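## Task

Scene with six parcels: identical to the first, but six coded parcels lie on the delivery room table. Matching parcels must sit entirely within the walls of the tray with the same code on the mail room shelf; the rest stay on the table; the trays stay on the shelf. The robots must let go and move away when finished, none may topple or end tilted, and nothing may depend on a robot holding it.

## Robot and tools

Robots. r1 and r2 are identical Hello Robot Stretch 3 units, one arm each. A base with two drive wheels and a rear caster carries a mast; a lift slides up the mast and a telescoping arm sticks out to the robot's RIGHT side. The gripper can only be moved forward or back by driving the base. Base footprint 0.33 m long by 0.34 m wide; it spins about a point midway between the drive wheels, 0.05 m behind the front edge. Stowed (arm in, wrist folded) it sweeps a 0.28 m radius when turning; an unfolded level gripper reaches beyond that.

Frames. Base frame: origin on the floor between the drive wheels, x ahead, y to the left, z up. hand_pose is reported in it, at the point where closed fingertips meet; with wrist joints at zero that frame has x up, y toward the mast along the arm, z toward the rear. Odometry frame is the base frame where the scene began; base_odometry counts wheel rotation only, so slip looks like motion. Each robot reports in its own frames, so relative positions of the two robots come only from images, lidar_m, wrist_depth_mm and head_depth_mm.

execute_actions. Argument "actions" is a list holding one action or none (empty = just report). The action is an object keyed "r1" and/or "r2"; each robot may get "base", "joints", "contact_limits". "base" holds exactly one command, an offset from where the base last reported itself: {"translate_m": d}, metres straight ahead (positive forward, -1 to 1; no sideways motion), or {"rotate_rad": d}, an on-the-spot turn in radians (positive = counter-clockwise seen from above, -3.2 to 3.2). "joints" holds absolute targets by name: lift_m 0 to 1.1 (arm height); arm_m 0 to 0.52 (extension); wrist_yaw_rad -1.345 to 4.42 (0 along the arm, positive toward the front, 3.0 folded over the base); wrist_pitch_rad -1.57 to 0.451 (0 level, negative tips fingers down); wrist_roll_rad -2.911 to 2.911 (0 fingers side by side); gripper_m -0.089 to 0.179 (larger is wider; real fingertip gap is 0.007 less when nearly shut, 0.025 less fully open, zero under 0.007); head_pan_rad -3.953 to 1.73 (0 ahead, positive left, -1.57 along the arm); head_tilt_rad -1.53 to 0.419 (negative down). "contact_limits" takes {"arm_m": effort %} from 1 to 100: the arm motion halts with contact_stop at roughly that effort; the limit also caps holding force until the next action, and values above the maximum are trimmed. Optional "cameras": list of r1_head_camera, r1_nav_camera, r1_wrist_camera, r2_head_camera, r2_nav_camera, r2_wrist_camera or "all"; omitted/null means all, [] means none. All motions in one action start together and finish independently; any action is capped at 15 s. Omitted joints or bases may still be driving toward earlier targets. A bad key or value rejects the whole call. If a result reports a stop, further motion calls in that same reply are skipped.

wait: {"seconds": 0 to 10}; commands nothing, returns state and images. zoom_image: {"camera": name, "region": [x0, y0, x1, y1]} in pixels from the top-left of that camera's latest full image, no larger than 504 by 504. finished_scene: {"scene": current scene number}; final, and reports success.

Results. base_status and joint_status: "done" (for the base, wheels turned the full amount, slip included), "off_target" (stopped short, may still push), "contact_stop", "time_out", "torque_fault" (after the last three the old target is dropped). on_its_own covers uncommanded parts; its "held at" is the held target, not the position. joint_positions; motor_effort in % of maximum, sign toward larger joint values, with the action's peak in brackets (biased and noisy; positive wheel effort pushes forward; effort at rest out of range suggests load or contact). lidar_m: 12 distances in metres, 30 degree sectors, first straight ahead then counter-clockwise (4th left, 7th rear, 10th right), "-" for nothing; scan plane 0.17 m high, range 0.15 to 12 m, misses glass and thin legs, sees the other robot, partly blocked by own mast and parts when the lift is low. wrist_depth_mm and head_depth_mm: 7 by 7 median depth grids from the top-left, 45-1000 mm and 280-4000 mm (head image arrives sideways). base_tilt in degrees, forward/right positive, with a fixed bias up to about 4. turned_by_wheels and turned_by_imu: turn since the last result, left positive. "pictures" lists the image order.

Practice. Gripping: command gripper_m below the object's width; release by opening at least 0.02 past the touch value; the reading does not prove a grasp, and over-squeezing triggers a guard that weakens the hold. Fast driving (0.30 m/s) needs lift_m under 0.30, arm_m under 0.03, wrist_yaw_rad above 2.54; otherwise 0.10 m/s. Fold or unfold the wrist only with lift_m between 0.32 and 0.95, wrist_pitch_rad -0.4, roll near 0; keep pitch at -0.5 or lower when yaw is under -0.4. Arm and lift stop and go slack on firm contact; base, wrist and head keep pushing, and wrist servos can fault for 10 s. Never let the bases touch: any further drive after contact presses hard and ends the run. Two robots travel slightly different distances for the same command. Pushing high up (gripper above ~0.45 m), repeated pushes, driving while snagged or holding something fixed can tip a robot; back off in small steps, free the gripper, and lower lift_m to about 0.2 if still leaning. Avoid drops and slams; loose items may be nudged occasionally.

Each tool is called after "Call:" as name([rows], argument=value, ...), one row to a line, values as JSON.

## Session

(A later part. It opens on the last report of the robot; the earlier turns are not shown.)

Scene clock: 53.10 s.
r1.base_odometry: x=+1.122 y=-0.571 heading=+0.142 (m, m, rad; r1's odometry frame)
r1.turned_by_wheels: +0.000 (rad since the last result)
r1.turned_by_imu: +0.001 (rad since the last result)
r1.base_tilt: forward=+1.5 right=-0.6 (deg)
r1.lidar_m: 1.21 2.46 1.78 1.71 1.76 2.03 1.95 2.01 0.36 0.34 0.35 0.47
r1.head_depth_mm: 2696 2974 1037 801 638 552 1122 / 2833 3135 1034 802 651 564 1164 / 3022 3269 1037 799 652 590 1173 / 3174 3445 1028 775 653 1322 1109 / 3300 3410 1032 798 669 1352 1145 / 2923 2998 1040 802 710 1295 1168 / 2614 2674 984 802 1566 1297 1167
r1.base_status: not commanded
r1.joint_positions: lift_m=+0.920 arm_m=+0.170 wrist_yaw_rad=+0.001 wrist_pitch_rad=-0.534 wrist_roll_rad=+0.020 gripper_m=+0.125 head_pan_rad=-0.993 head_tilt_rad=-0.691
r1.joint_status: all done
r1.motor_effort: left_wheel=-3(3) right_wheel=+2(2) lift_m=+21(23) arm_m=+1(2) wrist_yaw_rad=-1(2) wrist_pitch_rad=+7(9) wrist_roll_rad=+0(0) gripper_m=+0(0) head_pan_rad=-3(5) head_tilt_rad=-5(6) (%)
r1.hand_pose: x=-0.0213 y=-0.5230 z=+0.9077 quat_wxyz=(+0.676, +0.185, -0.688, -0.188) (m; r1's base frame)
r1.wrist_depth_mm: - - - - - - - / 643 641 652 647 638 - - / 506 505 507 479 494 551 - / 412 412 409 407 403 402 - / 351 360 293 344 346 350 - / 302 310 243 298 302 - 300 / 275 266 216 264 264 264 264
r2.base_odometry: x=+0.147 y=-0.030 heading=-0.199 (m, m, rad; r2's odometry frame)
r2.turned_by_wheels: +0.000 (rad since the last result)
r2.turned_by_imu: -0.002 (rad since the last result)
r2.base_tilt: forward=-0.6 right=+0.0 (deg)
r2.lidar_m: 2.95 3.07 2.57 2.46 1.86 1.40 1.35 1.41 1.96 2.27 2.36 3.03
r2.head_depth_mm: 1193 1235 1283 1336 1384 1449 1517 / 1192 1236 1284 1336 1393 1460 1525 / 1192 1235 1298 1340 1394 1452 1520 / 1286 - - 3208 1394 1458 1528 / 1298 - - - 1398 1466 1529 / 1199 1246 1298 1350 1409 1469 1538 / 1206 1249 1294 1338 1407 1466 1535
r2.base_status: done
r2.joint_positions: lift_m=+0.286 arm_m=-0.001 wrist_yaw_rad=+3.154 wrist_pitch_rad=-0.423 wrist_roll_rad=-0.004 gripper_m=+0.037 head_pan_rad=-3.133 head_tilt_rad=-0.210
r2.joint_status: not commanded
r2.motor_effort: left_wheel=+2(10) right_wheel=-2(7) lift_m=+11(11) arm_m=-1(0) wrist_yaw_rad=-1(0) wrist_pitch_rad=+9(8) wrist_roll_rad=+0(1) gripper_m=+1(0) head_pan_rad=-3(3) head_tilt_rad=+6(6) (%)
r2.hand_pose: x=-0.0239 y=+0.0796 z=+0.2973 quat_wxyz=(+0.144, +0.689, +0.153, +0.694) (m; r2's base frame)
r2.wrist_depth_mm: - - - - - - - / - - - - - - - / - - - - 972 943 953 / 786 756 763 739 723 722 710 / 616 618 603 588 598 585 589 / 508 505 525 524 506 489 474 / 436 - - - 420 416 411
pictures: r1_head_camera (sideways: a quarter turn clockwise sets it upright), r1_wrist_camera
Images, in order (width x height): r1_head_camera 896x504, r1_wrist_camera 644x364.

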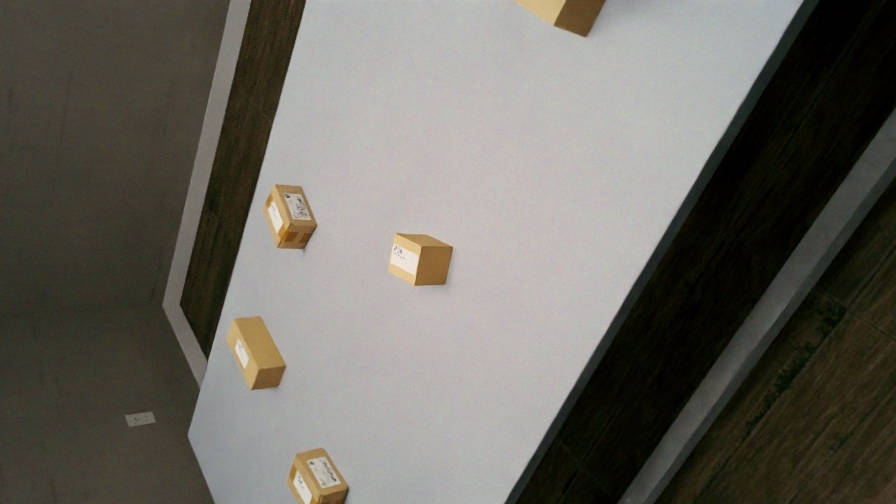

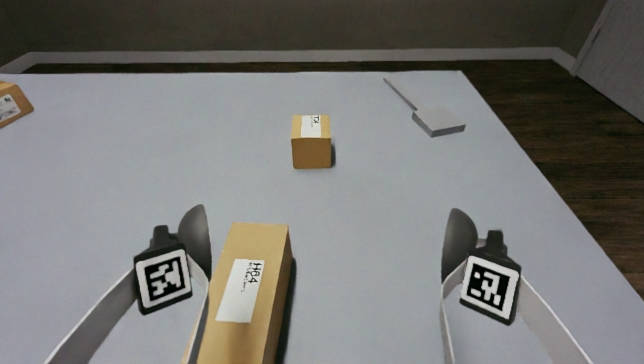

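Call:
execute_actions([
  {"r1": {"base": {"translate_m": 0.40}, "joints": {"arm_m": 0.15, "lift_m": 0.90, "head_pan_rad": -1.1}}, "r2": {"base": {"translate_m": -0.65}}},
], cameras=["r1_wrist_camera", "r1_head_camera"])

Scene clock: 63.17 s.
r1.base_odometry: x=+1.518 y=-0.515 heading=+0.142 (m, m, rad; r1's odometry frame)
r1.turned_by_wheels: +0.000 (rad since the last result)
r1.turned_by_imu: +0.003 (rad since the last result)
r1.base_tilt: forward=+1.5 right=-0.6 (deg)
r1.lidar_m: 1.98 2.04 1.78 1.71 1.77 2.40 2.35 0.48 0.35 0.33 0.35 0.47
r1.head_depth_mm: 2606 2928 1035 826 651 551 1127 / 2730 3081 1039 802 653 550 1169 / 2853 3143 994 799 651 576 1168 / 3037 3319 997 799 651 1265 1124 / 3072 3306 1037 774 650 1324 1128 / 2714 2922 1039 801 671 1348 1170 / 2385 2585 1039 802 709 1294 1167
r1.base_status: done
r1.joint_positions: lift_m=+0.900 arm_m=+0.150 wrist_yaw_rad=+0.001 wrist_pitch_rad=-0.535 wrist_roll_rad=+0.020 gripper_m=+0.125 head_pan_rad=-1.093 head_tilt_rad=-0.691
r1.joint_status: all done
r1.motor_effort: left_wheel=-3(5) right_wheel=+1(6) lift_m=+22(22) arm_m=-3(4) wrist_yaw_rad=+0(1) wrist_pitch_rad=+7(7) wrist_roll_rad=+0(0) gripper_m=+0(0) head_pan_rad=-3(13) head_tilt_rad=-6(5) (%)
r1.hand_pose: x=-0.0213 y=-0.5034 z=+0.8875 quat_wxyz=(+0.675, +0.186, -0.688, -0.189) (m; r1's base frame)
r1.wrist_depth_mm: - - - - - - - / 508 607 535 588 586 586 583 / 448 466 460 461 461 461 421 / 383 384 380 378 376 372 373 / 326 334 323 266 319 328 319 / 278 285 281 241 277 - 277 / 254 245 247 249 243 247 245
r2.base_odometry: x=-0.490 y=+0.099 heading=-0.199 (m, m, rad; r2's odometry frame)
r2.turned_by_wheels: +0.000 (rad since the last result)
r2.turned_by_imu: -0.007 (rad since the last result)
r2.base_tilt: forward=-0.6 right=+0.1 (deg)
r2.lidar_m: 3.59 3.48 2.56 2.49 0.99 0.73 0.71 0.74 1.02 2.25 2.35 3.24
r2.head_depth_mm: 608 631 654 681 708 740 773 / 603 626 652 680 709 740 775 / 2870 - - 803 773 727 773 / 3058 - - 3218 3268 717 772 / 3103 - - - 2542 717 781 / 3624 - - - 3060 713 773 / 709 715 723 731 737 721 779
r2.base_status: done
r2.joint_positions: lift_m=+0.286 arm_m=-0.001 wrist_yaw_rad=+3.154 wrist_pitch_rad=-0.423 wrist_roll_rad=-0.004 gripper_m=+0.037 head_pan_rad=-3.133 head_tilt_rad=-0.210
r2.joint_status: not commanded
r2.motor_effort: left_wheel=+3(9) right_wheel=-1(8) lift_m=+10(10) arm_m=+0(0) wrist_yaw_rad=+0(1) wrist_pitch_rad=+8(8) wrist_roll_rad=+0(0) gripper_m=+0(0) head_pan_rad=-2(2) head_tilt_rad=+5(6) (%)
r2.hand_pose: x=-0.0239 y=+0.0796 z=+0.2973 quat_wxyz=(+0.144, +0.689, +0.153, +0.694) (m; r2's base frame)
r2.wrist_depth_mm: 820 - - - - - - / 811 - - - - - - / 802 - - 995 967 940 909 / 739 757 764 737 737 718 710 / 618 623 598 596 598 583 574 / 517 501 523 520 510 490 483 / 430 - - - 416 416 411
pictures: r1_head_camera (sideways: a quarter turn clockwise sets it upright), r1_wrist_camera
Images, in order (width x height): r1_head_camera 896x504, r1_wrist_camera 644x364.

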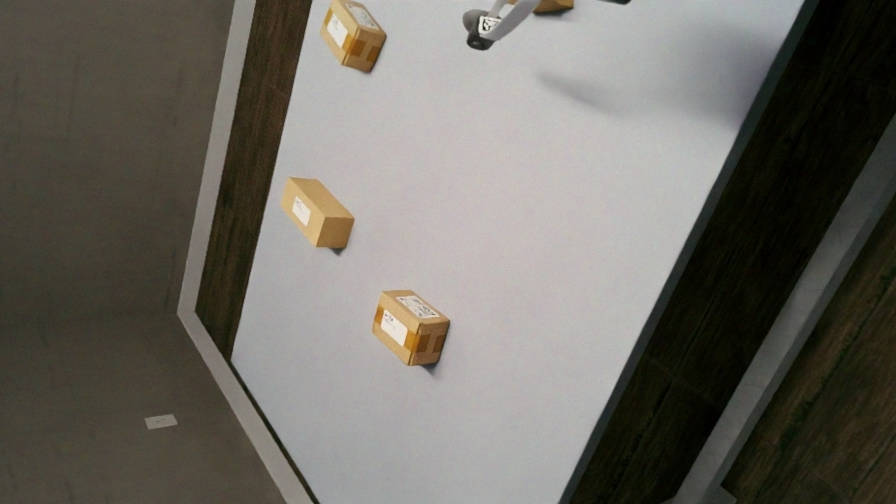

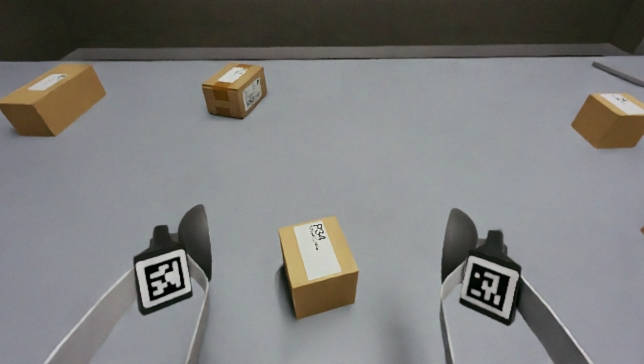

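Call:
zoom_image(camera="r1_wrist_camera", region=[265, 205, 375, 325])

Call:
zoom_image(camera="r1_head_camera", region=[365, 285, 455, 370])

Call:
zoom_image(camera="r1_head_camera", region=[275, 170, 360, 255])

Call:
zoom_image(camera="r1_head_camera", region=[315, 0, 395, 75])

Region (265, 205, 375, 325) of r1_wrist_camera's 644x364 image, scaled by 4.200; it fills the left 462 columns of this view, and the rest is white.

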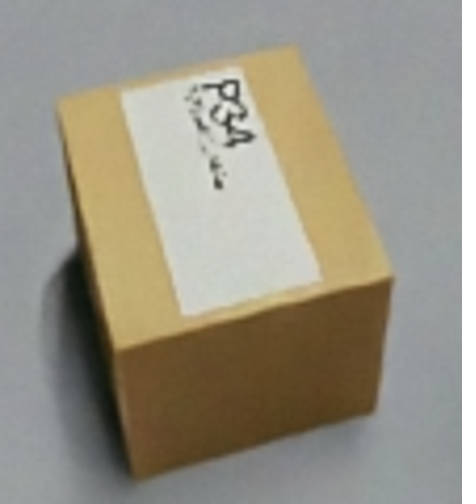

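Region (365, 285, 455, 370) of r1_head_camera's 896x504 image, scaled by 5.600, with more detail than that image has.

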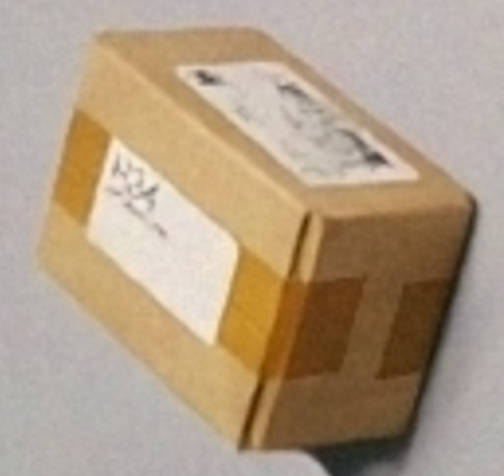

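Region (275, 170, 360, 255) of r1_head_camera's 896x504 image, scaled by 5.929, with more detail than that image has.

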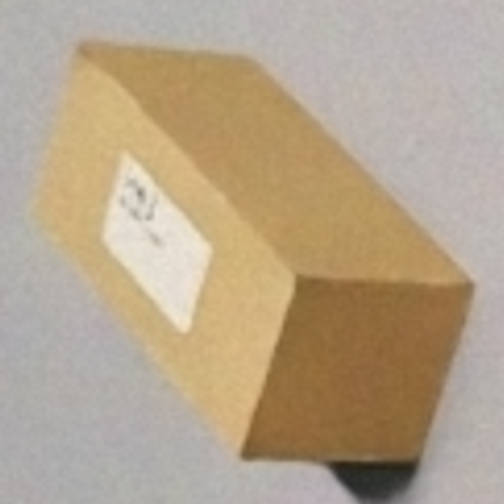

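Region (315, 0, 395, 75) of r1_head_camera's 896x504 image, scaled by 6.300, with more detail than that image has; it fills the top 472 rows of this view, and the rest is white.

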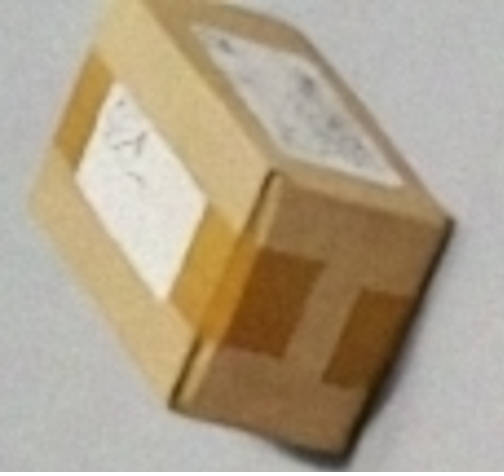

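Call:
execute_actions([
  {"r1": {"base": {"translate_m": -0.054}, "joints": {"arm_m": 0.202, "lift_m": 0.87, "wrist_yaw_rad": 0.285}}, "r2": {"base": {"rotate_rad": -1.585}, "joints": {"head_pan_rad": -1.57, "head_tilt_rad": -0.5}}},
], cameras=["r1_wrist_camera", "r2_head_camera"])

Scene clock: 71.90 s.
r1.base_odometry: x=+1.464 y=-0.522 heading=+0.142 (m, m, rad; r1's odometry frame)
r1.turned_by_wheels: +0.000 (rad since the last result)
r1.turned_by_imu: +0.001 (rad since the last result)
r1.base_tilt: forward=+1.5 right=-0.6 (deg)
r1.lidar_m: 2.03 2.11 1.78 1.71 1.77 2.39 2.30 0.48 0.35 0.34 0.35 0.47
r1.head_depth_mm: 2647 2934 1036 826 639 550 1130 / 2746 3048 1039 800 654 550 1169 / 2858 3188 1038 803 651 576 1169 / 3046 3313 984 800 650 1271 1131 / 3127 3388 1038 799 650 1324 1130 / 2821 2961 1038 801 671 1352 1169 / 2457 2659 1036 801 710 1293 1176
r1.base_status: done
r1.joint_positions: lift_m=+0.870 arm_m=+0.202 wrist_yaw_rad=+0.283 wrist_pitch_rad=-0.535 wrist_roll_rad=+0.020 gripper_m=+0.125 head_pan_rad=-1.093 head_tilt_rad=-0.691
r1.joint_status: all done
r1.motor_effort: left_wheel=-2(7) right_wheel=+2(5) lift_m=+21(22) arm_m=+1(3) wrist_yaw_rad=+2(2) wrist_pitch_rad=+7(7) wrist_roll_rad=+0(0) gripper_m=+0(0) head_pan_rad=-3(4) head_tilt_rad=-5(5) (%)
r1.hand_pose: x=+0.0367 y=-0.5466 z=+0.8574 quat_wxyz=(+0.695, +0.281, -0.655, -0.092) (m; r1's base frame)
r1.wrist_depth_mm: 751 - - - - - - / 526 473 531 464 517 512 503 / 411 409 410 404 404 402 395 / 336 337 334 331 330 333 327 / 285 292 283 284 281 289 281 / 247 251 245 191 244 - 241 / 223 217 216 189 214 215 216
r2.base_odometry: x=-0.490 y=+0.099 heading=-1.784 (m, m, rad; r2's odometry frame)
r2.turned_by_wheels: -1.585 (rad since the last result)
r2.turned_by_imu: -1.607 (rad since the last result)
r2.base_tilt: forward=-0.6 right=+0.0 (deg)
r2.lidar_m: 2.25 2.34 3.19 3.58 3.50 2.57 2.48 1.00 0.73 0.71 0.73 1.01
r2.head_depth_mm: 583 632 688 757 841 949 1082 / 581 630 687 756 840 943 1077 / - 709 703 757 838 942 1076 / - 3150 3915 820 837 937 1070 / - - 3658 814 836 939 1071 / - - 3222 813 832 939 1070 / - 2734 768 761 833 936 1067
r2.base_status: done
r2.joint_positions: lift_m=+0.286 arm_m=-0.001 wrist_yaw_rad=+3.154 wrist_pitch_rad=-0.423 wrist_roll_rad=-0.004 gripper_m=+0.037 head_pan_rad=-1.577 head_tilt_rad=-0.494
r2.joint_status: all done
r2.motor_effort: left_wheel=+4(16) right_wheel=-2(9) lift_m=+11(11) arm_m=-1(1) wrist_yaw_rad=-1(0) wrist_pitch_rad=+8(8) wrist_roll_rad=+1(0) gripper_m=+1(0) head_pan_rad=+3(33) head_tilt_rad=-4(31) (%)
r2.hand_pose: x=-0.0239 y=+0.0796 z=+0.2973 quat_wxyz=(+0.144, +0.689, +0.153, +0.694) (m; r2's base frame)
r2.wrist_depth_mm: - - - - - - - / - - - - - - - / - - - 991 982 978 920 / 763 755 765 735 723 706 708 / 615 615 605 588 602 582 573 / 504 511 522 519 506 486 484 / 441 - - - 421 415 414
pictures: r1_wrist_camera, r2_head_camera (sideways: a quarter turn clockwise sets it upright)
Images, in order (width x height): r1_wrist_camera 644x364, r2_head_camera 896x504.

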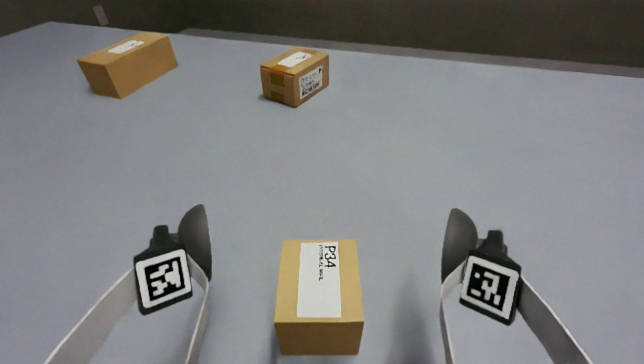

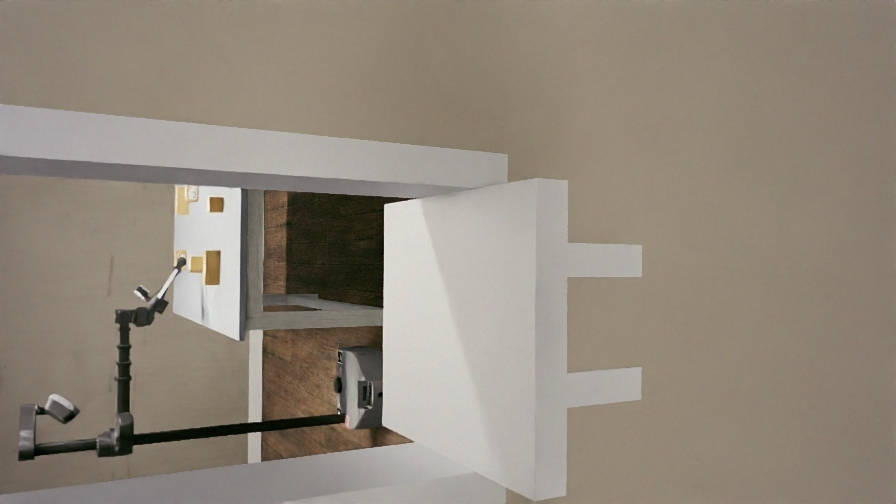

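Call:
execute_actions([
  {"r1": {"joints": {"lift_m": 0.807}}, "r2": {"base": {"translate_m": 0.133}}},
], cameras=["r1_wrist_camera"])

Call:
execute_actions([
  {"r1": {"joints": {"gripper_m": 0.012}}, "r2": {"joints": {"lift_m": 0.42}}},
], cameras=["r1_wrist_camera"])

Scene clock: 76.50 s.
r1.base_odometry: x=+1.464 y=-0.522 heading=+0.142 (m, m, rad; r1's odometry frame)
r1.turned_by_wheels: +0.000 (rad since the last result)
r1.turned_by_imu: +0.001 (rad since the last result)
r1.base_tilt: forward=+1.5 right=-0.6 (deg)
r1.lidar_m: 2.03 2.10 1.78 1.71 1.77 2.39 2.29 0.48 0.35 0.33 0.35 0.47
r1.head_depth_mm: 2626 2943 1033 799 639 551 1127 / 2740 3074 1038 802 653 550 1169 / 2883 3168 1038 803 652 577 1170 / 3030 3333 984 800 651 1265 1123 / 3119 3412 1037 800 652 1325 1129 / 2817 2974 1036 797 670 1355 1168 / 2445 2671 1033 803 707 1290 1167
r1.base_status: not commanded
r1.joint_positions: lift_m=+0.807 arm_m=+0.202 wrist_yaw_rad=+0.283 wrist_pitch_rad=-0.535 wrist_roll_rad=+0.020 gripper_m=+0.125 head_pan_rad=-1.093 head_tilt_rad=-0.691
r1.joint_status: all done
r1.motor_effort: left_wheel=-2(2) right_wheel=+2(2) lift_m=+22(22) arm_m=+1(1) wrist_yaw_rad=+1(2) wrist_pitch_rad=+7(7) wrist_roll_rad=+0(0) gripper_m=+0(0) head_pan_rad=-4(3) head_tilt_rad=-6(6) (%)
r1.hand_pose: x=+0.0367 y=-0.5466 z=+0.7944 quat_wxyz=(+0.695, +0.281, -0.655, -0.092) (m; r1's base frame)
r1.wrist_depth_mm: 459 460 493 425 517 512 - / 378 379 374 375 372 366 365 / 298 292 296 293 289 289 287 / 244 242 242 165 239 237 238 / 206 210 199 140 201 208 201 / 177 182 172 149 175 - 175 / 161 157 157 156 156 156 155
r2.base_odometry: x=-0.518 y=-0.031 heading=-1.784 (m, m, rad; r2's odometry frame)
r2.turned_by_wheels: +0.000 (rad since the last result)
r2.turned_by_imu: +0.002 (rad since the last result)
r2.base_tilt: forward=-0.5 right=+0.0 (deg)
r2.lidar_m: 2.12 2.21 2.99 3.58 3.69 2.71 2.62 1.00 0.74 0.71 0.74 1.01
r2.head_depth_mm: 680 677 697 760 842 948 1078 / - - 3491 826 841 943 1080 / - 3168 - 820 838 943 1076 / - 2807 3640 820 836 942 1077 / - - 3609 780 836 941 1074 / 579 620 677 751 836 938 1071 / 580 628 684 751 833 935 1066
r2.base_status: done
r2.joint_positions: lift_m=+0.286 arm_m=-0.001 wrist_yaw_rad=+3.154 wrist_pitch_rad=-0.423 wrist_roll_rad=-0.004 gripper_m=+0.037 head_pan_rad=-1.577 head_tilt_rad=-0.494
r2.joint_status: not commanded
r2.motor_effort: left_wheel=+3(14) right_wheel=-2(6) lift_m=+10(11) arm_m=+0(0) wrist_yaw_rad=-1(0) wrist_pitch_rad=+8(8) wrist_roll_rad=+0(0) gripper_m=+0(0) head_pan_rad=+2(3) head_tilt_rad=-4(3) (%)
r2.hand_pose: x=-0.0239 y=+0.0796 z=+0.2973 quat_wxyz=(+0.144, +0.689, +0.153, +0.694) (m; r2's base frame)
r2.wrist_depth_mm: - - - - - - - / - - - - - - - / - - - 955 996 953 942 / 773 769 749 758 747 723 719 / 618 612 612 592 613 581 574 / 513 509 516 524 502 479 483 / 434 - - - 419 419 408
pictures: r1_wrist_camera
Images, in order (width x height): r1_wrist_camera 644x364.

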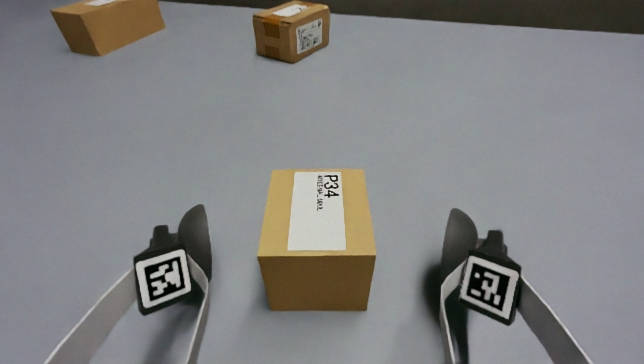

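Scene clock: 78.57 s.
r1.base_odometry: x=+1.464 y=-0.522 heading=+0.142 (m, m, rad; r1's odometry frame)
r1.turned_by_wheels: +0.000 (rad since the last result)
r1.turned_by_imu: +0.001 (rad since the last result)
r1.base_tilt: forward=+1.5 right=-0.6 (deg)
r1.lidar_m: 2.03 2.10 1.78 1.71 1.77 2.39 2.29 0.48 0.35 0.33 0.35 0.47
r1.head_depth_mm: 2615 2922 1035 799 636 550 1130 / 2754 3039 1037 798 651 551 1177 / 2860 3161 1035 800 652 576 1173 / 3040 3296 989 802 653 1266 1129 / 3146 3392 1038 802 652 1320 1127 / 2787 2966 1039 803 670 1353 1171 / 2455 2650 1037 801 708 1292 1168
r1.base_status: not commanded
r1.joint_positions: lift_m=+0.807 arm_m=+0.202 wrist_yaw_rad=+0.284 wrist_pitch_rad=-0.537 wrist_roll_rad=+0.020 gripper_m=+0.013 head_pan_rad=-1.093 head_tilt_rad=-0.691
r1.joint_status: all done
r1.motor_effort: left_wheel=-2(2) right_wheel=+2(2) lift_m=+22(22) arm_m=+1(1) wrist_yaw_rad=+1(2) wrist_pitch_rad=+9(9) wrist_roll_rad=+0(0) gripper_m=-18(100) head_pan_rad=-3(3) head_tilt_rad=-5(5) (%)
r1.hand_pose: x=+0.0366 y=-0.5462 z=+0.7940 quat_wxyz=(+0.695, +0.281, -0.655, -0.093) (m; r1's base frame)
r1.wrist_depth_mm: 461 455 485 425 505 507 - / 377 378 374 370 371 366 365 / 292 292 295 291 290 289 287 / 243 240 241 162 236 238 235 / 204 203 204 137 203 201 200 / 177 177 172 144 167 175 175 / 157 157 156 155 155 155 154
r2.base_odometry: x=-0.518 y=-0.031 heading=-1.784 (m, m, rad; r2's odometry frame)
r2.turned_by_wheels: +0.000 (rad since the last result)
r2.turned_by_imu: +0.000 (rad since the last result)
r2.base_tilt: forward=-0.6 right=+0.0 (deg)
r2.lidar_m: 2.12 2.21 3.03 3.59 3.72 2.70 2.61 1.00 0.74 0.71 0.74 1.01
r2.head_depth_mm: 680 675 697 757 840 949 1081 / - - 3465 825 838 943 1078 / - 3191 - 821 838 942 1071 / - 2822 3645 820 835 942 1071 / - - 3660 782 839 939 1072 / 579 620 677 752 833 940 1072 / 580 627 684 751 834 937 1069
r2.base_status: not commanded
r2.joint_positions: lift_m=+0.419 arm_m=-0.001 wrist_yaw_rad=+3.154 wrist_pitch_rad=-0.423 wrist_roll_rad=-0.004 gripper_m=+0.037 head_pan_rad=-1.577 head_tilt_rad=-0.494
r2.joint_status: all done
r2.motor_effort: left_wheel=+3(3) right_wheel=-2(2) lift_m=+42(44) arm_m=+0(1) wrist_yaw_rad=+0(1) wrist_pitch_rad=+8(8) wrist_roll_rad=+0(1) gripper_m=+0(1) head_pan_rad=+2(3) head_tilt_rad=-4(4) (%)
r2.hand_pose: x=-0.0239 y=+0.0796 z=+0.4308 quat_wxyz=(+0.144, +0.689, +0.153, +0.694) (m; r2's base frame)
r2.wrist_depth_mm: - - - - - - - / - - - - - - - / - - - - - - - / - - - 972 935 948 949 / 804 783 784 804 791 780 754 / 680 676 673 649 668 638 632 / 573 575 564 580 553 555 538
pictures: r1_wrist_camera
Images, in order (width x height): r1_wrist_camera 644x364.

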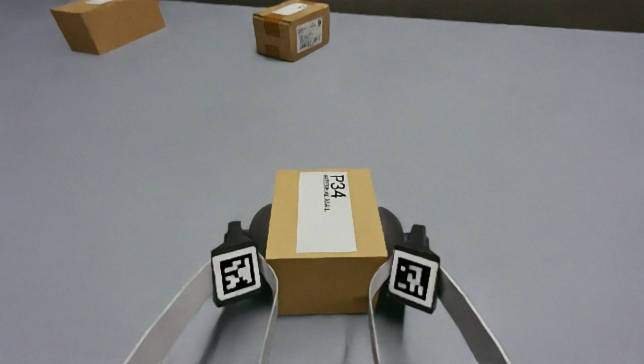

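Call:
execute_actions([
  {"r1": {"base": {"translate_m": -1.0}, "joints": {"lift_m": 1.02, "wrist_yaw_rad": -0.76, "arm_m": 0.36, "head_pan_rad": -2.6, "head_tilt_rad": -0.3}}, "r2": {"joints": {"lift_m": 1.03, "wrist_yaw_rad": 0.0, "gripper_m": 0.12}}},
], cameras=["r1_wrist_camera", "r1_head_camera", "r2_wrist_camera"])

Scene clock: 93.03 s.
r1.base_odometry: x=+0.474 y=-0.663 heading=+0.142 (m, m, rad; r1's odometry frame)
r1.turned_by_wheels: +0.000 (rad since the last result)
r1.turned_by_imu: +0.002 (rad since the last result)
r1.base_tilt: forward=+1.5 right=-0.6 (deg)
r1.lidar_m: 1.28 2.45 1.76 1.69 1.75 1.35 1.29 1.34 1.80 3.09 0.53 0.50
r1.head_depth_mm: 3731 1161 1213 1292 1377 - - / - - - 1401 1468 - - / 1268 1362 1482 1484 1556 - - / 1304 1393 1468 1573 1674 - - / 1383 1478 1588 1701 - - - / 1469 1581 1705 1843 - - - / 1579 1712 1858 2014 - - -
r1.base_status: done
r1.joint_positions: lift_m=+1.020 arm_m=+0.360 wrist_yaw_rad=-0.758 wrist_pitch_rad=-0.539 wrist_roll_rad=+0.020 gripper_m=+0.013 head_pan_rad=-2.593 head_tilt_rad=-0.310
r1.joint_status: all done
r1.motor_effort: left_wheel=-1(8) right_wheel=+2(4) lift_m=+27(27) arm_m=+1(1) wrist_yaw_rad=-1(0) wrist_pitch_rad=+9(9) wrist_roll_rad=+0(0) gripper_m=-19(19) head_pan_rad=-3(44) head_tilt_rad=+6(37) (%)
r1.hand_pose: x=-0.1643 y=-0.6553 z=+1.0064 quat_wxyz=(+0.557, -0.081, -0.708, -0.427) (m; r1's base frame)
r1.wrist_depth_mm: - - - - - - 860 / - - - - - - 938 / - - - - - - 989 / - - - 163 - - - / - - - 138 - - - / - - - 143 - - - / - - - - - - -
r2.base_odometry: x=-0.518 y=-0.031 heading=-1.784 (m, m, rad; r2's odometry frame)
r2.turned_by_wheels: +0.000 (rad since the last result)
r2.turned_by_imu: +0.000 (rad since the last result)
r2.base_tilt: forward=-0.6 right=+0.0 (deg)
r2.lidar_m: 2.12 2.21 3.02 3.57 3.70 2.71 2.60 1.00 0.73 0.71 0.74 1.01
r2.head_depth_mm: 680 677 712 747 - - - / - - 3487 887 - - - / - 2785 - 906 - - - / - 2766 3659 901 - - - / - - 3613 781 688 956 1073 / 579 621 676 751 835 937 1070 / 579 628 684 752 834 938 1066
r2.base_status: not commanded
r2.joint_positions: lift_m=+1.029 arm_m=-0.001 wrist_yaw_rad=+0.004 wrist_pitch_rad=-0.423 wrist_roll_rad=-0.004 gripper_m=+0.120 head_pan_rad=-1.577 head_tilt_rad=-0.494
r2.joint_status: all done
r2.motor_effort: left_wheel=+3(3) right_wheel=-2(2) lift_m=+42(43) arm_m=-1(0) wrist_yaw_rad=-3(5) wrist_pitch_rad=+8(8) wrist_roll_rad=+0(0) gripper_m=+0(80) head_pan_rad=+2(2) head_tilt_rad=-4(4) (%)
r2.hand_pose: x=-0.0207 y=-0.3679 z=+1.0408 quat_wxyz=(+0.693, +0.150, -0.689, -0.147) (m; r2's base frame)
r2.wrist_depth_mm: 394 407 459 - - 419 425 / 429 434 447 - 567 459 475 / 476 476 501 630 545 511 524 / 524 536 514 476 455 574 588 / 584 604 603 621 634 643 659 / 650 660 701 706 736 733 748 / 767 808 808 842 832 883 896
pictures: r1_head_camera (sideways: a quarter turn clockwise sets it upright), r1_wrist_camera, r2_wrist_camera
Images, in order (width x height): r1_head_camera 896x504, r1_wrist_camera 644x364, r2_wrist_camera 644x364.

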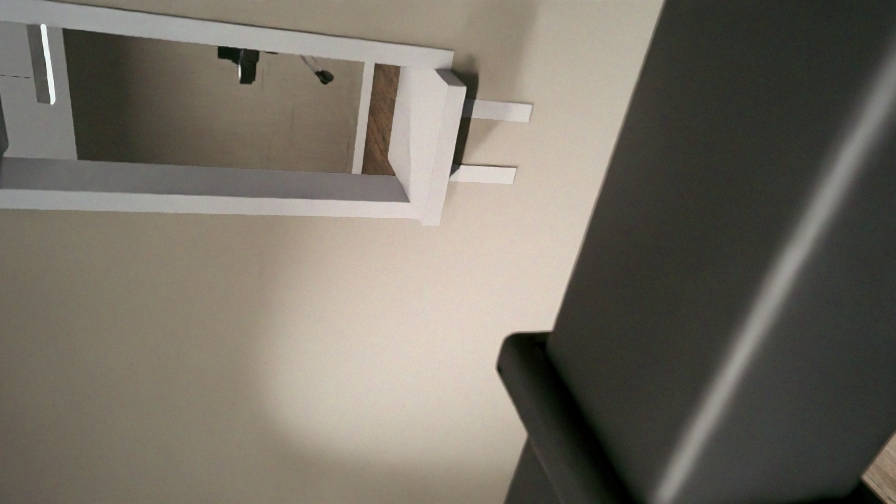

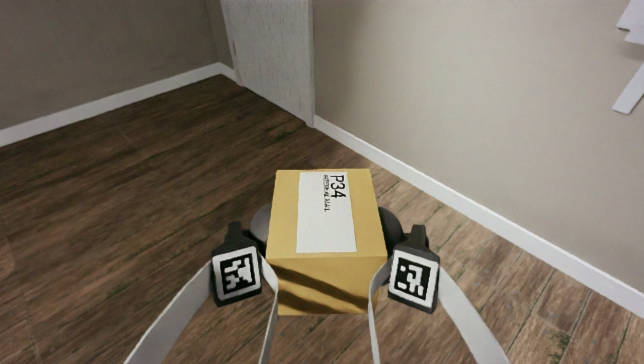

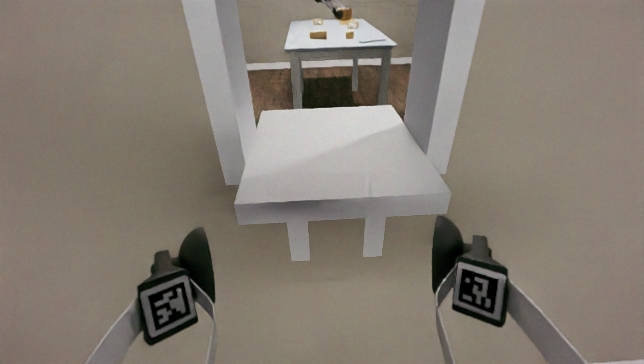

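Call:
execute_actions([
  {"r1": {"base": {"translate_m": -0.665}, "joints": {"wrist_yaw_rad": -0.84, "arm_m": 0.38}}, "r2": {"base": {"translate_m": -0.03}, "joints": {"wrist_pitch_rad": -0.52, "arm_m": 0.1, "wrist_yaw_rad": 0.05}}},
], cameras=["r2_wrist_camera"])

Call:
execute_actions([
  {"r1": {"base": {"rotate_rad": -0.715}, "joints": {"head_pan_rad": -1.9, "head_tilt_rad": -0.45}}},
], cameras=["r1_wrist_camera", "r1_head_camera", "r2_wrist_camera"])

Scene clock: 105.03 s.
r1.base_odometry: x=-0.184 y=-0.757 heading=+0.141 (m, m, rad; r1's odometry frame)
r1.turned_by_wheels: +0.000 (rad since the last result)
r1.turned_by_imu: +0.002 (rad since the last result)
r1.base_tilt: forward=+1.5 right=-0.6 (deg)
r1.lidar_m: 1.32 2.43 1.76 1.69 0.90 0.65 0.62 0.64 0.87 2.22 3.21 1.09
r1.head_depth_mm: 514 541 571 604 640 - - / 542 571 605 642 683 - - / 568 603 640 683 723 - - / - - - 1051 799 - - / - - - 3952 - - - / 816 854 895 939 - - - / 747 796 856 938 - - -
r1.base_status: done
r1.joint_positions: lift_m=+1.020 arm_m=+0.380 wrist_yaw_rad=-0.838 wrist_pitch_rad=-0.539 wrist_roll_rad=+0.020 gripper_m=+0.013 head_pan_rad=-2.593 head_tilt_rad=-0.310
r1.joint_status: all done
r1.motor_effort: left_wheel=-2(9) right_wheel=+2(4) lift_m=+27(28) arm_m=+1(1) wrist_yaw_rad=-1(3) wrist_pitch_rad=+9(9) wrist_roll_rad=+0(0) gripper_m=-18(19) head_pan_rad=-4(4) head_tilt_rad=+6(6) (%)
r1.hand_pose: x=-0.1758 y=-0.6634 z=+1.0064 quat_wxyz=(+0.539, -0.110, -0.704, -0.449) (m; r1's base frame)
r1.wrist_depth_mm: - - 857 641 515 436 - / - - - 705 568 477 532 / - - - 814 613 448 426 / - - - 163 687 549 362 / - - - 138 713 598 495 / - - - 144 774 679 533 / - - - - - 716 597
r2.base_odometry: x=-0.512 y=-0.002 heading=-1.784 (m, m, rad; r2's odometry frame)
r2.turned_by_wheels: +0.000 (rad since the last result)
r2.turned_by_imu: +0.000 (rad since the last result)
r2.base_tilt: forward=-0.5 right=+0.0 (deg)
r2.lidar_m: 2.15 2.24 3.06 3.59 3.68 2.67 2.59 1.00 0.73 0.71 0.73 1.01
r2.head_depth_mm: 589 623 - - - 953 1081 / - - - - - 943 1076 / - 2521 - - - 957 1077 / - 2358 - - - 957 1074 / - - 3660 816 848 942 1072 / 622 634 694 745 836 938 1068 / 579 627 684 752 835 937 1064
r2.base_status: done
r2.joint_positions: lift_m=+1.029 arm_m=+0.100 wrist_yaw_rad=+0.047 wrist_pitch_rad=-0.531 wrist_roll_rad=-0.004 gripper_m=+0.120 head_pan_rad=-1.577 head_tilt_rad=-0.494
r2.joint_status: all done
r2.motor_effort: left_wheel=+3(6) right_wheel=-3(7) lift_m=+42(42) arm_m=+2(4) wrist_yaw_rad=+2(5) wrist_pitch_rad=+7(7) wrist_roll_rad=+0(0) gripper_m=+1(1) head_pan_rad=+2(3) head_tilt_rad=-4(4) (%)
r2.hand_pose: x=-0.0117 y=-0.4532 z=+1.0174 quat_wxyz=(+0.688, +0.202, -0.676, -0.169) (m; r2's base frame)
r2.wrist_depth_mm: 327 327 - - - 328 332 / 359 366 457 - 558 365 371 / 403 409 444 481 455 417 418 / 462 464 406 382 381 472 473 / 536 541 371 549 546 553 560 / 645 621 649 651 663 635 662 / 793 836 813 807 815 846 841
pictures: r2_wrist_camera
Images, in order (width x height): r2_wrist_camera 644x364.

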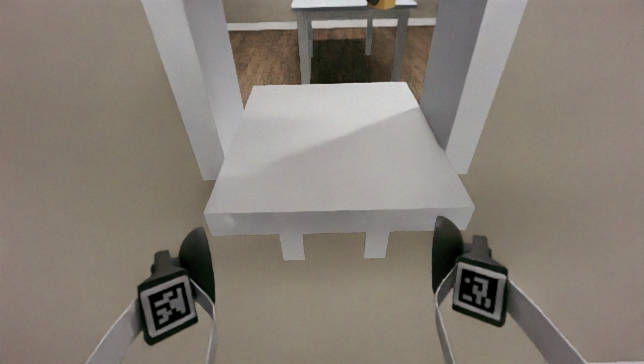

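Scene clock: 107.13 s.
r1.base_odometry: x=-0.184 y=-0.757 heading=-0.573 (m, m, rad; r1's odometry frame)
r1.turned_by_wheels: -0.715 (rad since the last result)
r1.turned_by_imu: -0.719 (rad since the last result)
r1.base_tilt: forward=+1.5 right=-0.5 (deg)
r1.lidar_m: 1.44 1.09 3.09 1.90 1.68 1.15 0.70 0.62 0.63 0.75 1.38 3.10
r1.head_depth_mm: 501 537 572 - - 784 840 / 526 565 598 - 748 812 911 / 553 598 - - 787 881 1000 / 581 631 - 754 851 967 1107 / - - 3931 786 921 1065 1235 / - - - 807 1020 1176 1294 / 736 784 877 915 1124 1321 1328
r1.base_status: done
r1.joint_positions: lift_m=+1.020 arm_m=+0.380 wrist_yaw_rad=-0.839 wrist_pitch_rad=-0.539 wrist_roll_rad=+0.020 gripper_m=+0.013 head_pan_rad=-1.907 head_tilt_rad=-0.444
r1.joint_status: all done
r1.motor_effort: left_wheel=+5(11) right_wheel=-2(7) lift_m=+27(27) arm_m=+0(1) wrist_yaw_rad=+0(1) wrist_pitch_rad=+9(9) wrist_roll_rad=+0(0) gripper_m=-19(19) head_pan_rad=+3(37) head_tilt_rad=-4(22) (%)
r1.hand_pose: x=-0.1759 y=-0.6633 z=+1.0064 quat_wxyz=(+0.539, -0.110, -0.704, -0.449) (m; r1's base frame)
r1.wrist_depth_mm: - - - - 133 141 141 / - - - - 149 157 157 / 348 426 425 402 173 178 176 / 327 350 351 162 199 204 203 / 297 296 297 137 229 243 239 / 258 257 251 144 275 292 289 / 227 228 226 232 378 374 359
r2.base_odometry: x=-0.512 y=-0.002 heading=-1.784 (m, m, rad; r2's odometry frame)
r2.turned_by_wheels: +0.000 (rad since the last result)
r2.turned_by_imu: +0.000 (rad since the last result)
r2.base_tilt: forward=-0.6 right=+0.0 (deg)
r2.lidar_m: 2.15 2.24 3.06 3.58 3.66 2.67 2.59 1.00 0.73 0.71 0.74 1.01
r2.head_depth_mm: 588 623 - - - 957 1078 / - - - - - 942 1079 / - 3184 - - - 959 1072 / - 3174 - - - 957 1072 / - 946 2546 815 851 941 1072 / 622 634 693 747 836 939 1071 / 578 627 683 751 835 936 1066
r2.base_status: not commanded
r2.joint_positions: lift_m=+1.029 arm_m=+0.100 wrist_yaw_rad=+0.047 wrist_pitch_rad=-0.531 wrist_roll_rad=-0.004 gripper_m=+0.120 head_pan_rad=-1.577 head_tilt_rad=-0.494
r2.joint_status: not commanded
r2.motor_effort: left_wheel=+3(3) right_wheel=-2(3) lift_m=+42(42) arm_m=+3(3) wrist_yaw_rad=+2(2) wrist_pitch_rad=+6(7) wrist_roll_rad=+0(1) gripper_m=+1(1) head_pan_rad=+3(3) head_tilt_rad=-4(4) (%)
r2.hand_pose: x=-0.0117 y=-0.4532 z=+1.0174 quat_wxyz=(+0.688, +0.202, -0.676, -0.169) (m; r2's base frame)
r2.wrist_depth_mm: 328 325 471 - - 330 329 / 365 361 457 - 562 369 372 / 400 405 444 479 454 411 416 / 462 463 406 382 382 467 476 / 540 537 370 548 544 552 560 / 640 625 644 665 658 640 670 / 786 848 833 820 819 838 839
pictures: r1_head_camera (sideways: a quarter turn clockwise sets it upright), r1_wrist_camera, r2_wrist_camera
Images, in order (width x height): r1_head_camera 896x504, r1_wrist_camera 644x364, r2_wrist_camera 644x364.

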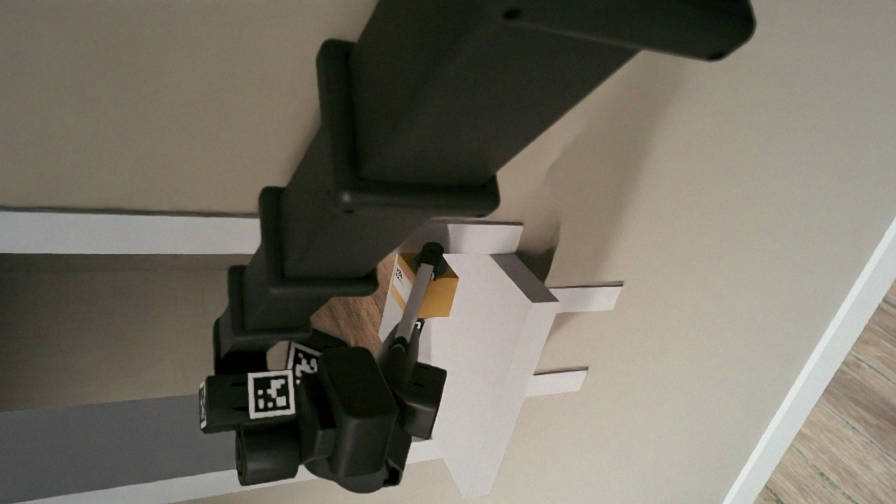

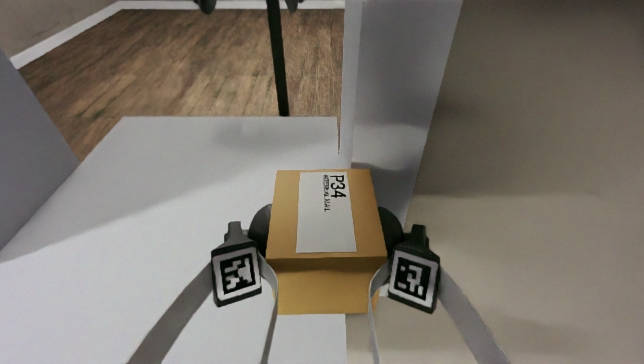

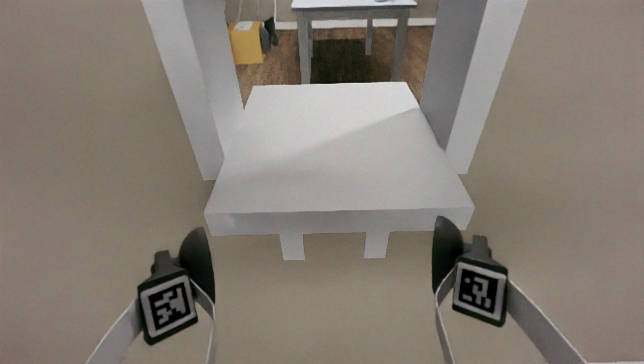

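Call:
execute_actions([
  {"r1": {"base": {"translate_m": 0.05}}, "r2": {"base": {"translate_m": -0.02}}},
], cameras=["r1_wrist_camera"])

Call:
execute_actions([
  {"r1": {"joints": {"arm_m": 0.52, "lift_m": 0.962}}},
], cameras=["r1_wrist_camera", "r2_wrist_camera"])

Scene clock: 113.17 s.
r1.base_odometry: x=-0.142 y=-0.784 heading=-0.573 (m, m, rad; r1's odometry frame)
r1.turned_by_wheels: +0.000 (rad since the last result)
r1.turned_by_imu: +0.002 (rad since the last result)
r1.base_tilt: forward=+1.5 right=-0.6 (deg)
r1.lidar_m: 1.39 1.05 3.18 1.93 1.72 1.21 0.74 0.66 0.66 0.79 1.47 3.07
r1.head_depth_mm: 532 571 609 - - 832 895 / 558 602 636 - 797 865 974 / 586 633 - - 840 940 1065 / - - - 788 908 1025 1180 / - - 3982 787 991 1126 1260 / 784 826 - 831 1083 1257 1321 / 742 809 934 1049 1201 1413 1318
r1.base_status: done
r1.joint_positions: lift_m=+1.020 arm_m=+0.380 wrist_yaw_rad=-0.839 wrist_pitch_rad=-0.539 wrist_roll_rad=+0.020 gripper_m=+0.013 head_pan_rad=-1.907 head_tilt_rad=-0.444
r1.joint_status: not commanded
r1.motor_effort: left_wheel=+4(10) right_wheel=-2(4) lift_m=+27(27) arm_m=+1(1) wrist_yaw_rad=-1(1) wrist_pitch_rad=+9(9) wrist_roll_rad=+0(0) gripper_m=-19(19) head_pan_rad=+4(3) head_tilt_rad=-4(4) (%)
r1.hand_pose: x=-0.1759 y=-0.6633 z=+1.0064 quat_wxyz=(+0.539, -0.110, -0.704, -0.449) (m; r1's base frame)
r1.wrist_depth_mm: 300 - - - 176 172 177 / 298 - - - 196 196 196 / 305 430 428 421 219 221 222 / 306 351 349 162 250 255 252 / 295 296 296 138 281 301 299 / 260 259 250 143 338 362 361 / 228 228 227 226 454 460 460
r2.base_odometry: x=-0.508 y=+0.018 heading=-1.784 (m, m, rad; r2's odometry frame)
r2.turned_by_wheels: +0.000 (rad since the last result)
r2.turned_by_imu: +0.000 (rad since the last result)
r2.base_tilt: forward=-0.6 right=+0.1 (deg)
r2.lidar_m: 2.17 2.26 3.10 3.58 3.63 2.65 2.56 1.00 0.74 0.71 0.73 1.01
r2.head_depth_mm: 581 618 - - - 953 1082 / - 2806 - - - 942 1077 / - 3189 - - - 959 1074 / - 3193 - - - 959 1074 / - 980 2603 817 849 939 1069 / - 732 738 745 834 938 1071 / 572 626 682 750 834 937 1068
r2.base_status: done
r2.joint_positions: lift_m=+1.029 arm_m=+0.100 wrist_yaw_rad=+0.047 wrist_pitch_rad=-0.531 wrist_roll_rad=-0.004 gripper_m=+0.120 head_pan_rad=-1.577 head_tilt_rad=-0.494
r2.joint_status: not commanded
r2.motor_effort: left_wheel=+2(7) right_wheel=-2(6) lift_m=+42(42) arm_m=+2(2) wrist_yaw_rad=+2(2) wrist_pitch_rad=+6(7) wrist_roll_rad=+0(0) gripper_m=+0(0) head_pan_rad=+3(2) head_tilt_rad=-4(4) (%)
r2.hand_pose: x=-0.0117 y=-0.4532 z=+1.0174 quat_wxyz=(+0.688, +0.202, -0.676, -0.169) (m; r2's base frame)
r2.wrist_depth_mm: 327 327 512 - - 329 330 / 363 365 572 - 493 366 367 / 406 403 448 484 442 412 421 / 458 463 391 385 379 468 473 / 540 536 368 547 547 548 557 / 638 619 643 662 667 640 675 / 811 853 799 816 819 846 830
pictures: r1_wrist_camera
Images, in order (width x height): r1_wrist_camera 644x364.

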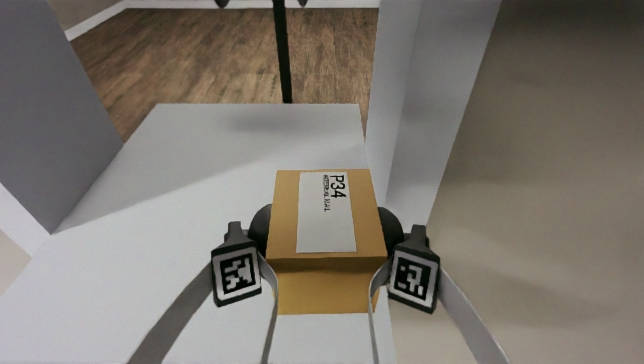

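Scene clock: 115.47 s.
r1.base_odometry: x=-0.142 y=-0.784 heading=-0.573 (m, m, rad; r1's odometry frame)
r1.turned_by_wheels: +0.000 (rad since the last result)
r1.turned_by_imu: +0.001 (rad since the last result)
r1.base_tilt: forward=+1.5 right=-0.6 (deg)
r1.lidar_m: 1.39 1.05 3.18 1.94 1.72 1.21 0.74 0.66 0.66 0.79 1.47 3.07
r1.head_depth_mm: 533 571 615 668 703 - - / 560 601 651 701 - - 989 / 587 634 690 - - 948 1066 / - - - - 921 1027 1176 / - - - 829 984 1129 1251 / 786 836 - 831 1083 1257 1326 / 742 821 923 1040 1204 1413 1325
r1.base_status: not commanded
r1.joint_positions: lift_m=+0.962 arm_m=+0.520 wrist_yaw_rad=-0.839 wrist_pitch_rad=-0.539 wrist_roll_rad=+0.020 gripper_m=+0.013 head_pan_rad=-1.907 head_tilt_rad=-0.444
r1.joint_status: all done
r1.motor_effort: left_wheel=+5(4) right_wheel=-2(2) lift_m=+22(22) arm_m=+1(1) wrist_yaw_rad=+0(0) wrist_pitch_rad=+9(9) wrist_roll_rad=+0(0) gripper_m=-19(19) head_pan_rad=+4(3) head_tilt_rad=-3(4) (%)
r1.hand_pose: x=-0.1759 y=-0.8033 z=+0.9486 quat_wxyz=(+0.539, -0.110, -0.704, -0.449) (m; r1's base frame)
r1.wrist_depth_mm: 182 - - - - - 179 / 187 - - - - - 179 / 186 257 319 317 317 270 180 / 187 245 263 163 262 252 177 / 187 223 225 137 222 221 179 / 184 194 189 144 184 193 181 / 176 171 172 171 170 170 174
r2.base_odometry: x=-0.508 y=+0.018 heading=-1.784 (m, m, rad; r2's odometry frame)
r2.turned_by_wheels: +0.000 (rad since the last result)
r2.turned_by_imu: +0.000 (rad since the last result)
r2.base_tilt: forward=-0.6 right=+0.0 (deg)
r2.lidar_m: 2.17 2.25 3.09 3.58 3.66 2.66 2.57 1.00 0.73 0.71 0.74 1.01
r2.head_depth_mm: 581 618 - - - 954 1080 / - 2841 - - - 946 1077 / - 3161 - - - 958 1076 / - 935 3430 - - 957 1072 / - - 3673 817 849 936 1071 / - 731 737 747 835 938 1067 / 573 626 684 751 835 938 1069
r2.base_status: not commanded
r2.joint_positions: lift_m=+1.029 arm_m=+0.100 wrist_yaw_rad=+0.047 wrist_pitch_rad=-0.531 wrist_roll_rad=-0.004 gripper_m=+0.120 head_pan_rad=-1.577 head_tilt_rad=-0.494
r2.joint_status: not commanded
r2.motor_effort: left_wheel=+3(2) right_wheel=-2(2) lift_m=+42(42) arm_m=+3(3) wrist_yaw_rad=+2(2) wrist_pitch_rad=+6(7) wrist_roll_rad=+0(0) gripper_m=+1(0) head_pan_rad=+3(2) head_tilt_rad=-4(4) (%)
r2.hand_pose: x=-0.0117 y=-0.4532 z=+1.0174 quat_wxyz=(+0.688, +0.202, -0.676, -0.169) (m; r2's base frame)
r2.wrist_depth_mm: 324 326 - - - 331 332 / 358 360 582 562 493 368 366 / 405 410 457 481 444 413 416 / 465 466 386 384 376 475 475 / 534 542 372 538 549 559 553 / 638 611 645 663 662 632 669 / 797 852 800 804 810 837 847
pictures: r1_wrist_camera, r2_wrist_camera
Images, in order (width x height): r1_wrist_camera 644x364, r2_wrist_camera 644x364.

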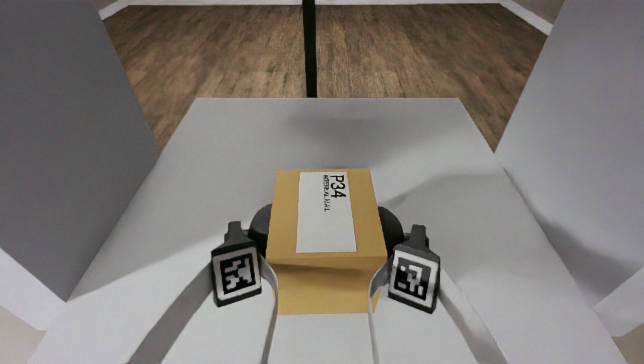

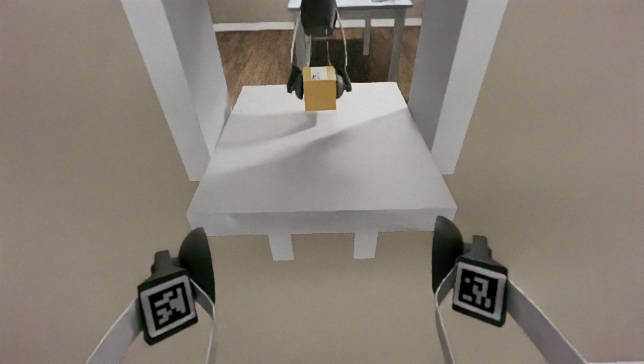

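Call:
execute_actions([
  {"r1": {"joints": {"lift_m": 0.947}}, "r2": {"joints": {"arm_m": 0.17}}},
], cameras=[])

Call:
execute_actions([
  {"r1": {"joints": {"gripper_m": 0.10}}, "r2": {"joints": {"arm_m": 0.27}}},
], cameras=["r1_wrist_camera"])

Scene clock: 118.37 s.
r1.base_odometry: x=-0.142 y=-0.784 heading=-0.573 (m, m, rad; r1's odometry frame)
r1.turned_by_wheels: +0.000 (rad since the last result)
r1.turned_by_imu: +0.001 (rad since the last result)
r1.base_tilt: forward=+1.5 right=-0.6 (deg)
r1.lidar_m: 1.39 1.05 3.17 1.94 1.72 1.22 0.75 0.66 0.66 0.79 1.47 3.07
r1.head_depth_mm: 533 571 616 667 721 - - / 559 601 650 709 - - 992 / 587 632 689 735 - 955 1068 / - - - - 922 1023 1176 / - - - 829 988 1125 1257 / 783 833 - 831 1083 1248 1323 / 741 823 916 1059 1204 1397 1333
r1.base_status: not commanded
r1.joint_positions: lift_m=+0.947 arm_m=+0.520 wrist_yaw_rad=-0.839 wrist_pitch_rad=-0.539 wrist_roll_rad=+0.020 gripper_m=+0.013 head_pan_rad=-1.907 head_tilt_rad=-0.444
r1.joint_status: all done
r1.motor_effort: left_wheel=+5(4) right_wheel=-2(2) lift_m=+22(23) arm_m=+1(1) wrist_yaw_rad=+0(0) wrist_pitch_rad=+9(9) wrist_roll_rad=+0(0) gripper_m=-19(19) head_pan_rad=+3(3) head_tilt_rad=-4(3) (%)
r1.hand_pose: x=-0.1759 y=-0.8033 z=+0.9336 quat_wxyz=(+0.539, -0.110, -0.704, -0.449) (m; r1's base frame)
r1.wrist_depth_mm: 182 - - - - - 178 / 187 - - - - - 178 / 186 255 290 294 291 267 179 / 186 233 239 163 238 236 178 / 187 204 204 138 203 202 179 / 177 177 171 144 168 176 171 / 157 158 157 156 156 156 155
r2.base_odometry: x=-0.508 y=+0.018 heading=-1.784 (m, m, rad; r2's odometry frame)
r2.turned_by_wheels: +0.000 (rad since the last result)
r2.turned_by_imu: +0.000 (rad since the last result)
r2.base_tilt: forward=-0.6 right=+0.1 (deg)
r2.lidar_m: 2.17 2.26 3.10 3.57 3.65 2.64 2.55 1.00 0.73 0.71 0.74 1.01
r2.head_depth_mm: 581 615 - - 841 944 1077 / - - - - 838 942 1081 / - - - - 847 942 1073 / - 948 - - 850 939 1074 / - - 3648 855 835 937 1072 / - 734 737 744 835 937 1068 / 572 626 684 751 834 936 1067
r2.base_status: not commanded
r2.joint_positions: lift_m=+1.029 arm_m=+0.170 wrist_yaw_rad=+0.047 wrist_pitch_rad=-0.531 wrist_roll_rad=-0.004 gripper_m=+0.120 head_pan_rad=-1.577 head_tilt_rad=-0.494
r2.joint_status: all done
r2.motor_effort: left_wheel=+2(3) right_wheel=-1(1) lift_m=+42(42) arm_m=+3(4) wrist_yaw_rad=+2(2) wrist_pitch_rad=+7(7) wrist_roll_rad=+0(1) gripper_m=+1(0) head_pan_rad=+2(2) head_tilt_rad=-4(4) (%)
r2.hand_pose: x=-0.0117 y=-0.5232 z=+1.0174 quat_wxyz=(+0.688, +0.202, -0.676, -0.169) (m; r2's base frame)
r2.wrist_depth_mm: 262 265 - - - 265 267 / 291 291 - - - 291 298 / 325 328 455 446 442 333 339 / 370 371 388 381 378 381 382 / 435 427 323 314 318 446 447 / 514 496 316 519 525 512 542 / 648 684 640 650 668 668 690
pictures: none
No camera images: the call's "cameras" was empty. Leave "cameras" out to get every camera's image.

Scene clock: 120.33 s.
r1.base_odometry: x=-0.142 y=-0.784 heading=-0.573 (m, m, rad; r1's odometry frame)
r1.turned_by_wheels: +0.000 (rad since the last result)
r1.turned_by_imu: +0.001 (rad since the last result)
r1.base_tilt: forward=+1.5 right=-0.6 (deg)
r1.lidar_m: 1.39 1.05 3.14 1.93 1.72 1.21 0.74 0.66 0.66 0.79 1.47 3.07
r1.head_depth_mm: 533 571 614 667 720 - - / 559 602 653 708 - - 988 / 585 633 688 737 - 959 1066 / - - - - 921 1027 1178 / - - - 830 984 1129 1260 / 785 831 - 828 1085 1252 1320 / 739 822 915 1062 1204 1421 1327
r1.base_status: not commanded
r1.joint_positions: lift_m=+0.947 arm_m=+0.520 wrist_yaw_rad=-0.839 wrist_pitch_rad=-0.539 wrist_roll_rad=+0.020 gripper_m=+0.100 head_pan_rad=-1.907 head_tilt_rad=-0.444
r1.joint_status: all done
r1.motor_effort: left_wheel=+4(4) right_wheel=-2(2) lift_m=+21(22) arm_m=+1(1) wrist_yaw_rad=+0(0) wrist_pitch_rad=+10(9) wrist_roll_rad=+0(0) gripper_m=+0(92) head_pan_rad=+4(3) head_tilt_rad=-4(3) (%)
r1.hand_pose: x=-0.1759 y=-0.8033 z=+0.9336 quat_wxyz=(+0.539, -0.110, -0.704, -0.449) (m; r1's base frame)
r1.wrist_depth_mm: 182 - - - - - 180 / 185 - - - - - 179 / 186 255 294 291 289 267 179 / 187 233 240 166 239 234 178 / 187 205 206 141 203 204 178 / 179 178 172 150 172 179 171 / 158 157 157 157 157 155 155
r2.base_odometry: x=-0.508 y=+0.018 heading=-1.784 (m, m, rad; r2's odometry frame)
r2.turned_by_wheels: +0.000 (rad since the last result)
r2.turned_by_imu: +0.000 (rad since the last result)
r2.base_tilt: forward=-0.6 right=+0.1 (deg)
r2.lidar_m: 2.17 2.27 3.09 3.58 3.64 2.66 2.56 1.01 0.73 0.71 0.74 1.01
r2.head_depth_mm: 582 609 697 756 841 944 1077 / - - - 757 839 945 1080 / - - - 783 837 941 1076 / - 2061 3701 749 835 943 1071 / - - 3635 779 834 938 1073 / - 732 738 745 834 939 1071 / 573 626 685 751 835 939 1067
r2.base_status: not commanded
r2.joint_positions: lift_m=+1.029 arm_m=+0.270 wrist_yaw_rad=+0.047 wrist_pitch_rad=-0.531 wrist_roll_rad=-0.004 gripper_m=+0.120 head_pan_rad=-1.577 head_tilt_rad=-0.494
r2.joint_status: all done
r2.motor_effort: left_wheel=+3(2) right_wheel=-2(2) lift_m=+42(42) arm_m=+2(2) wrist_yaw_rad=+2(2) wrist_pitch_rad=+7(7) wrist_roll_rad=+0(0) gripper_m=+0(1) head_pan_rad=+3(2) head_tilt_rad=-4(4) (%)
r2.hand_pose: x=-0.0117 y=-0.6232 z=+1.0173 quat_wxyz=(+0.688, +0.202, -0.676, -0.169) (m; r2's base frame)
r2.wrist_depth_mm: 188 263 - - - 245 172 / 189 262 - - - 250 190 / 204 261 - 478 474 250 214 / 240 259 372 369 376 254 252 / 283 280 323 319 318 289 293 / 339 328 277 274 272 339 354 / 421 236 241 239 237 236 438
pictures: r1_wrist_camera
Images, in order (width x height): r1_wrist_camera 644x364.

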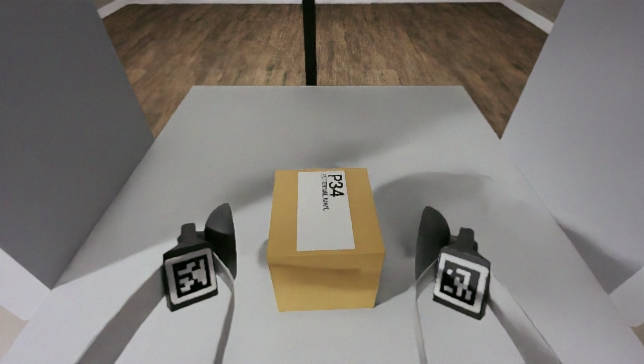

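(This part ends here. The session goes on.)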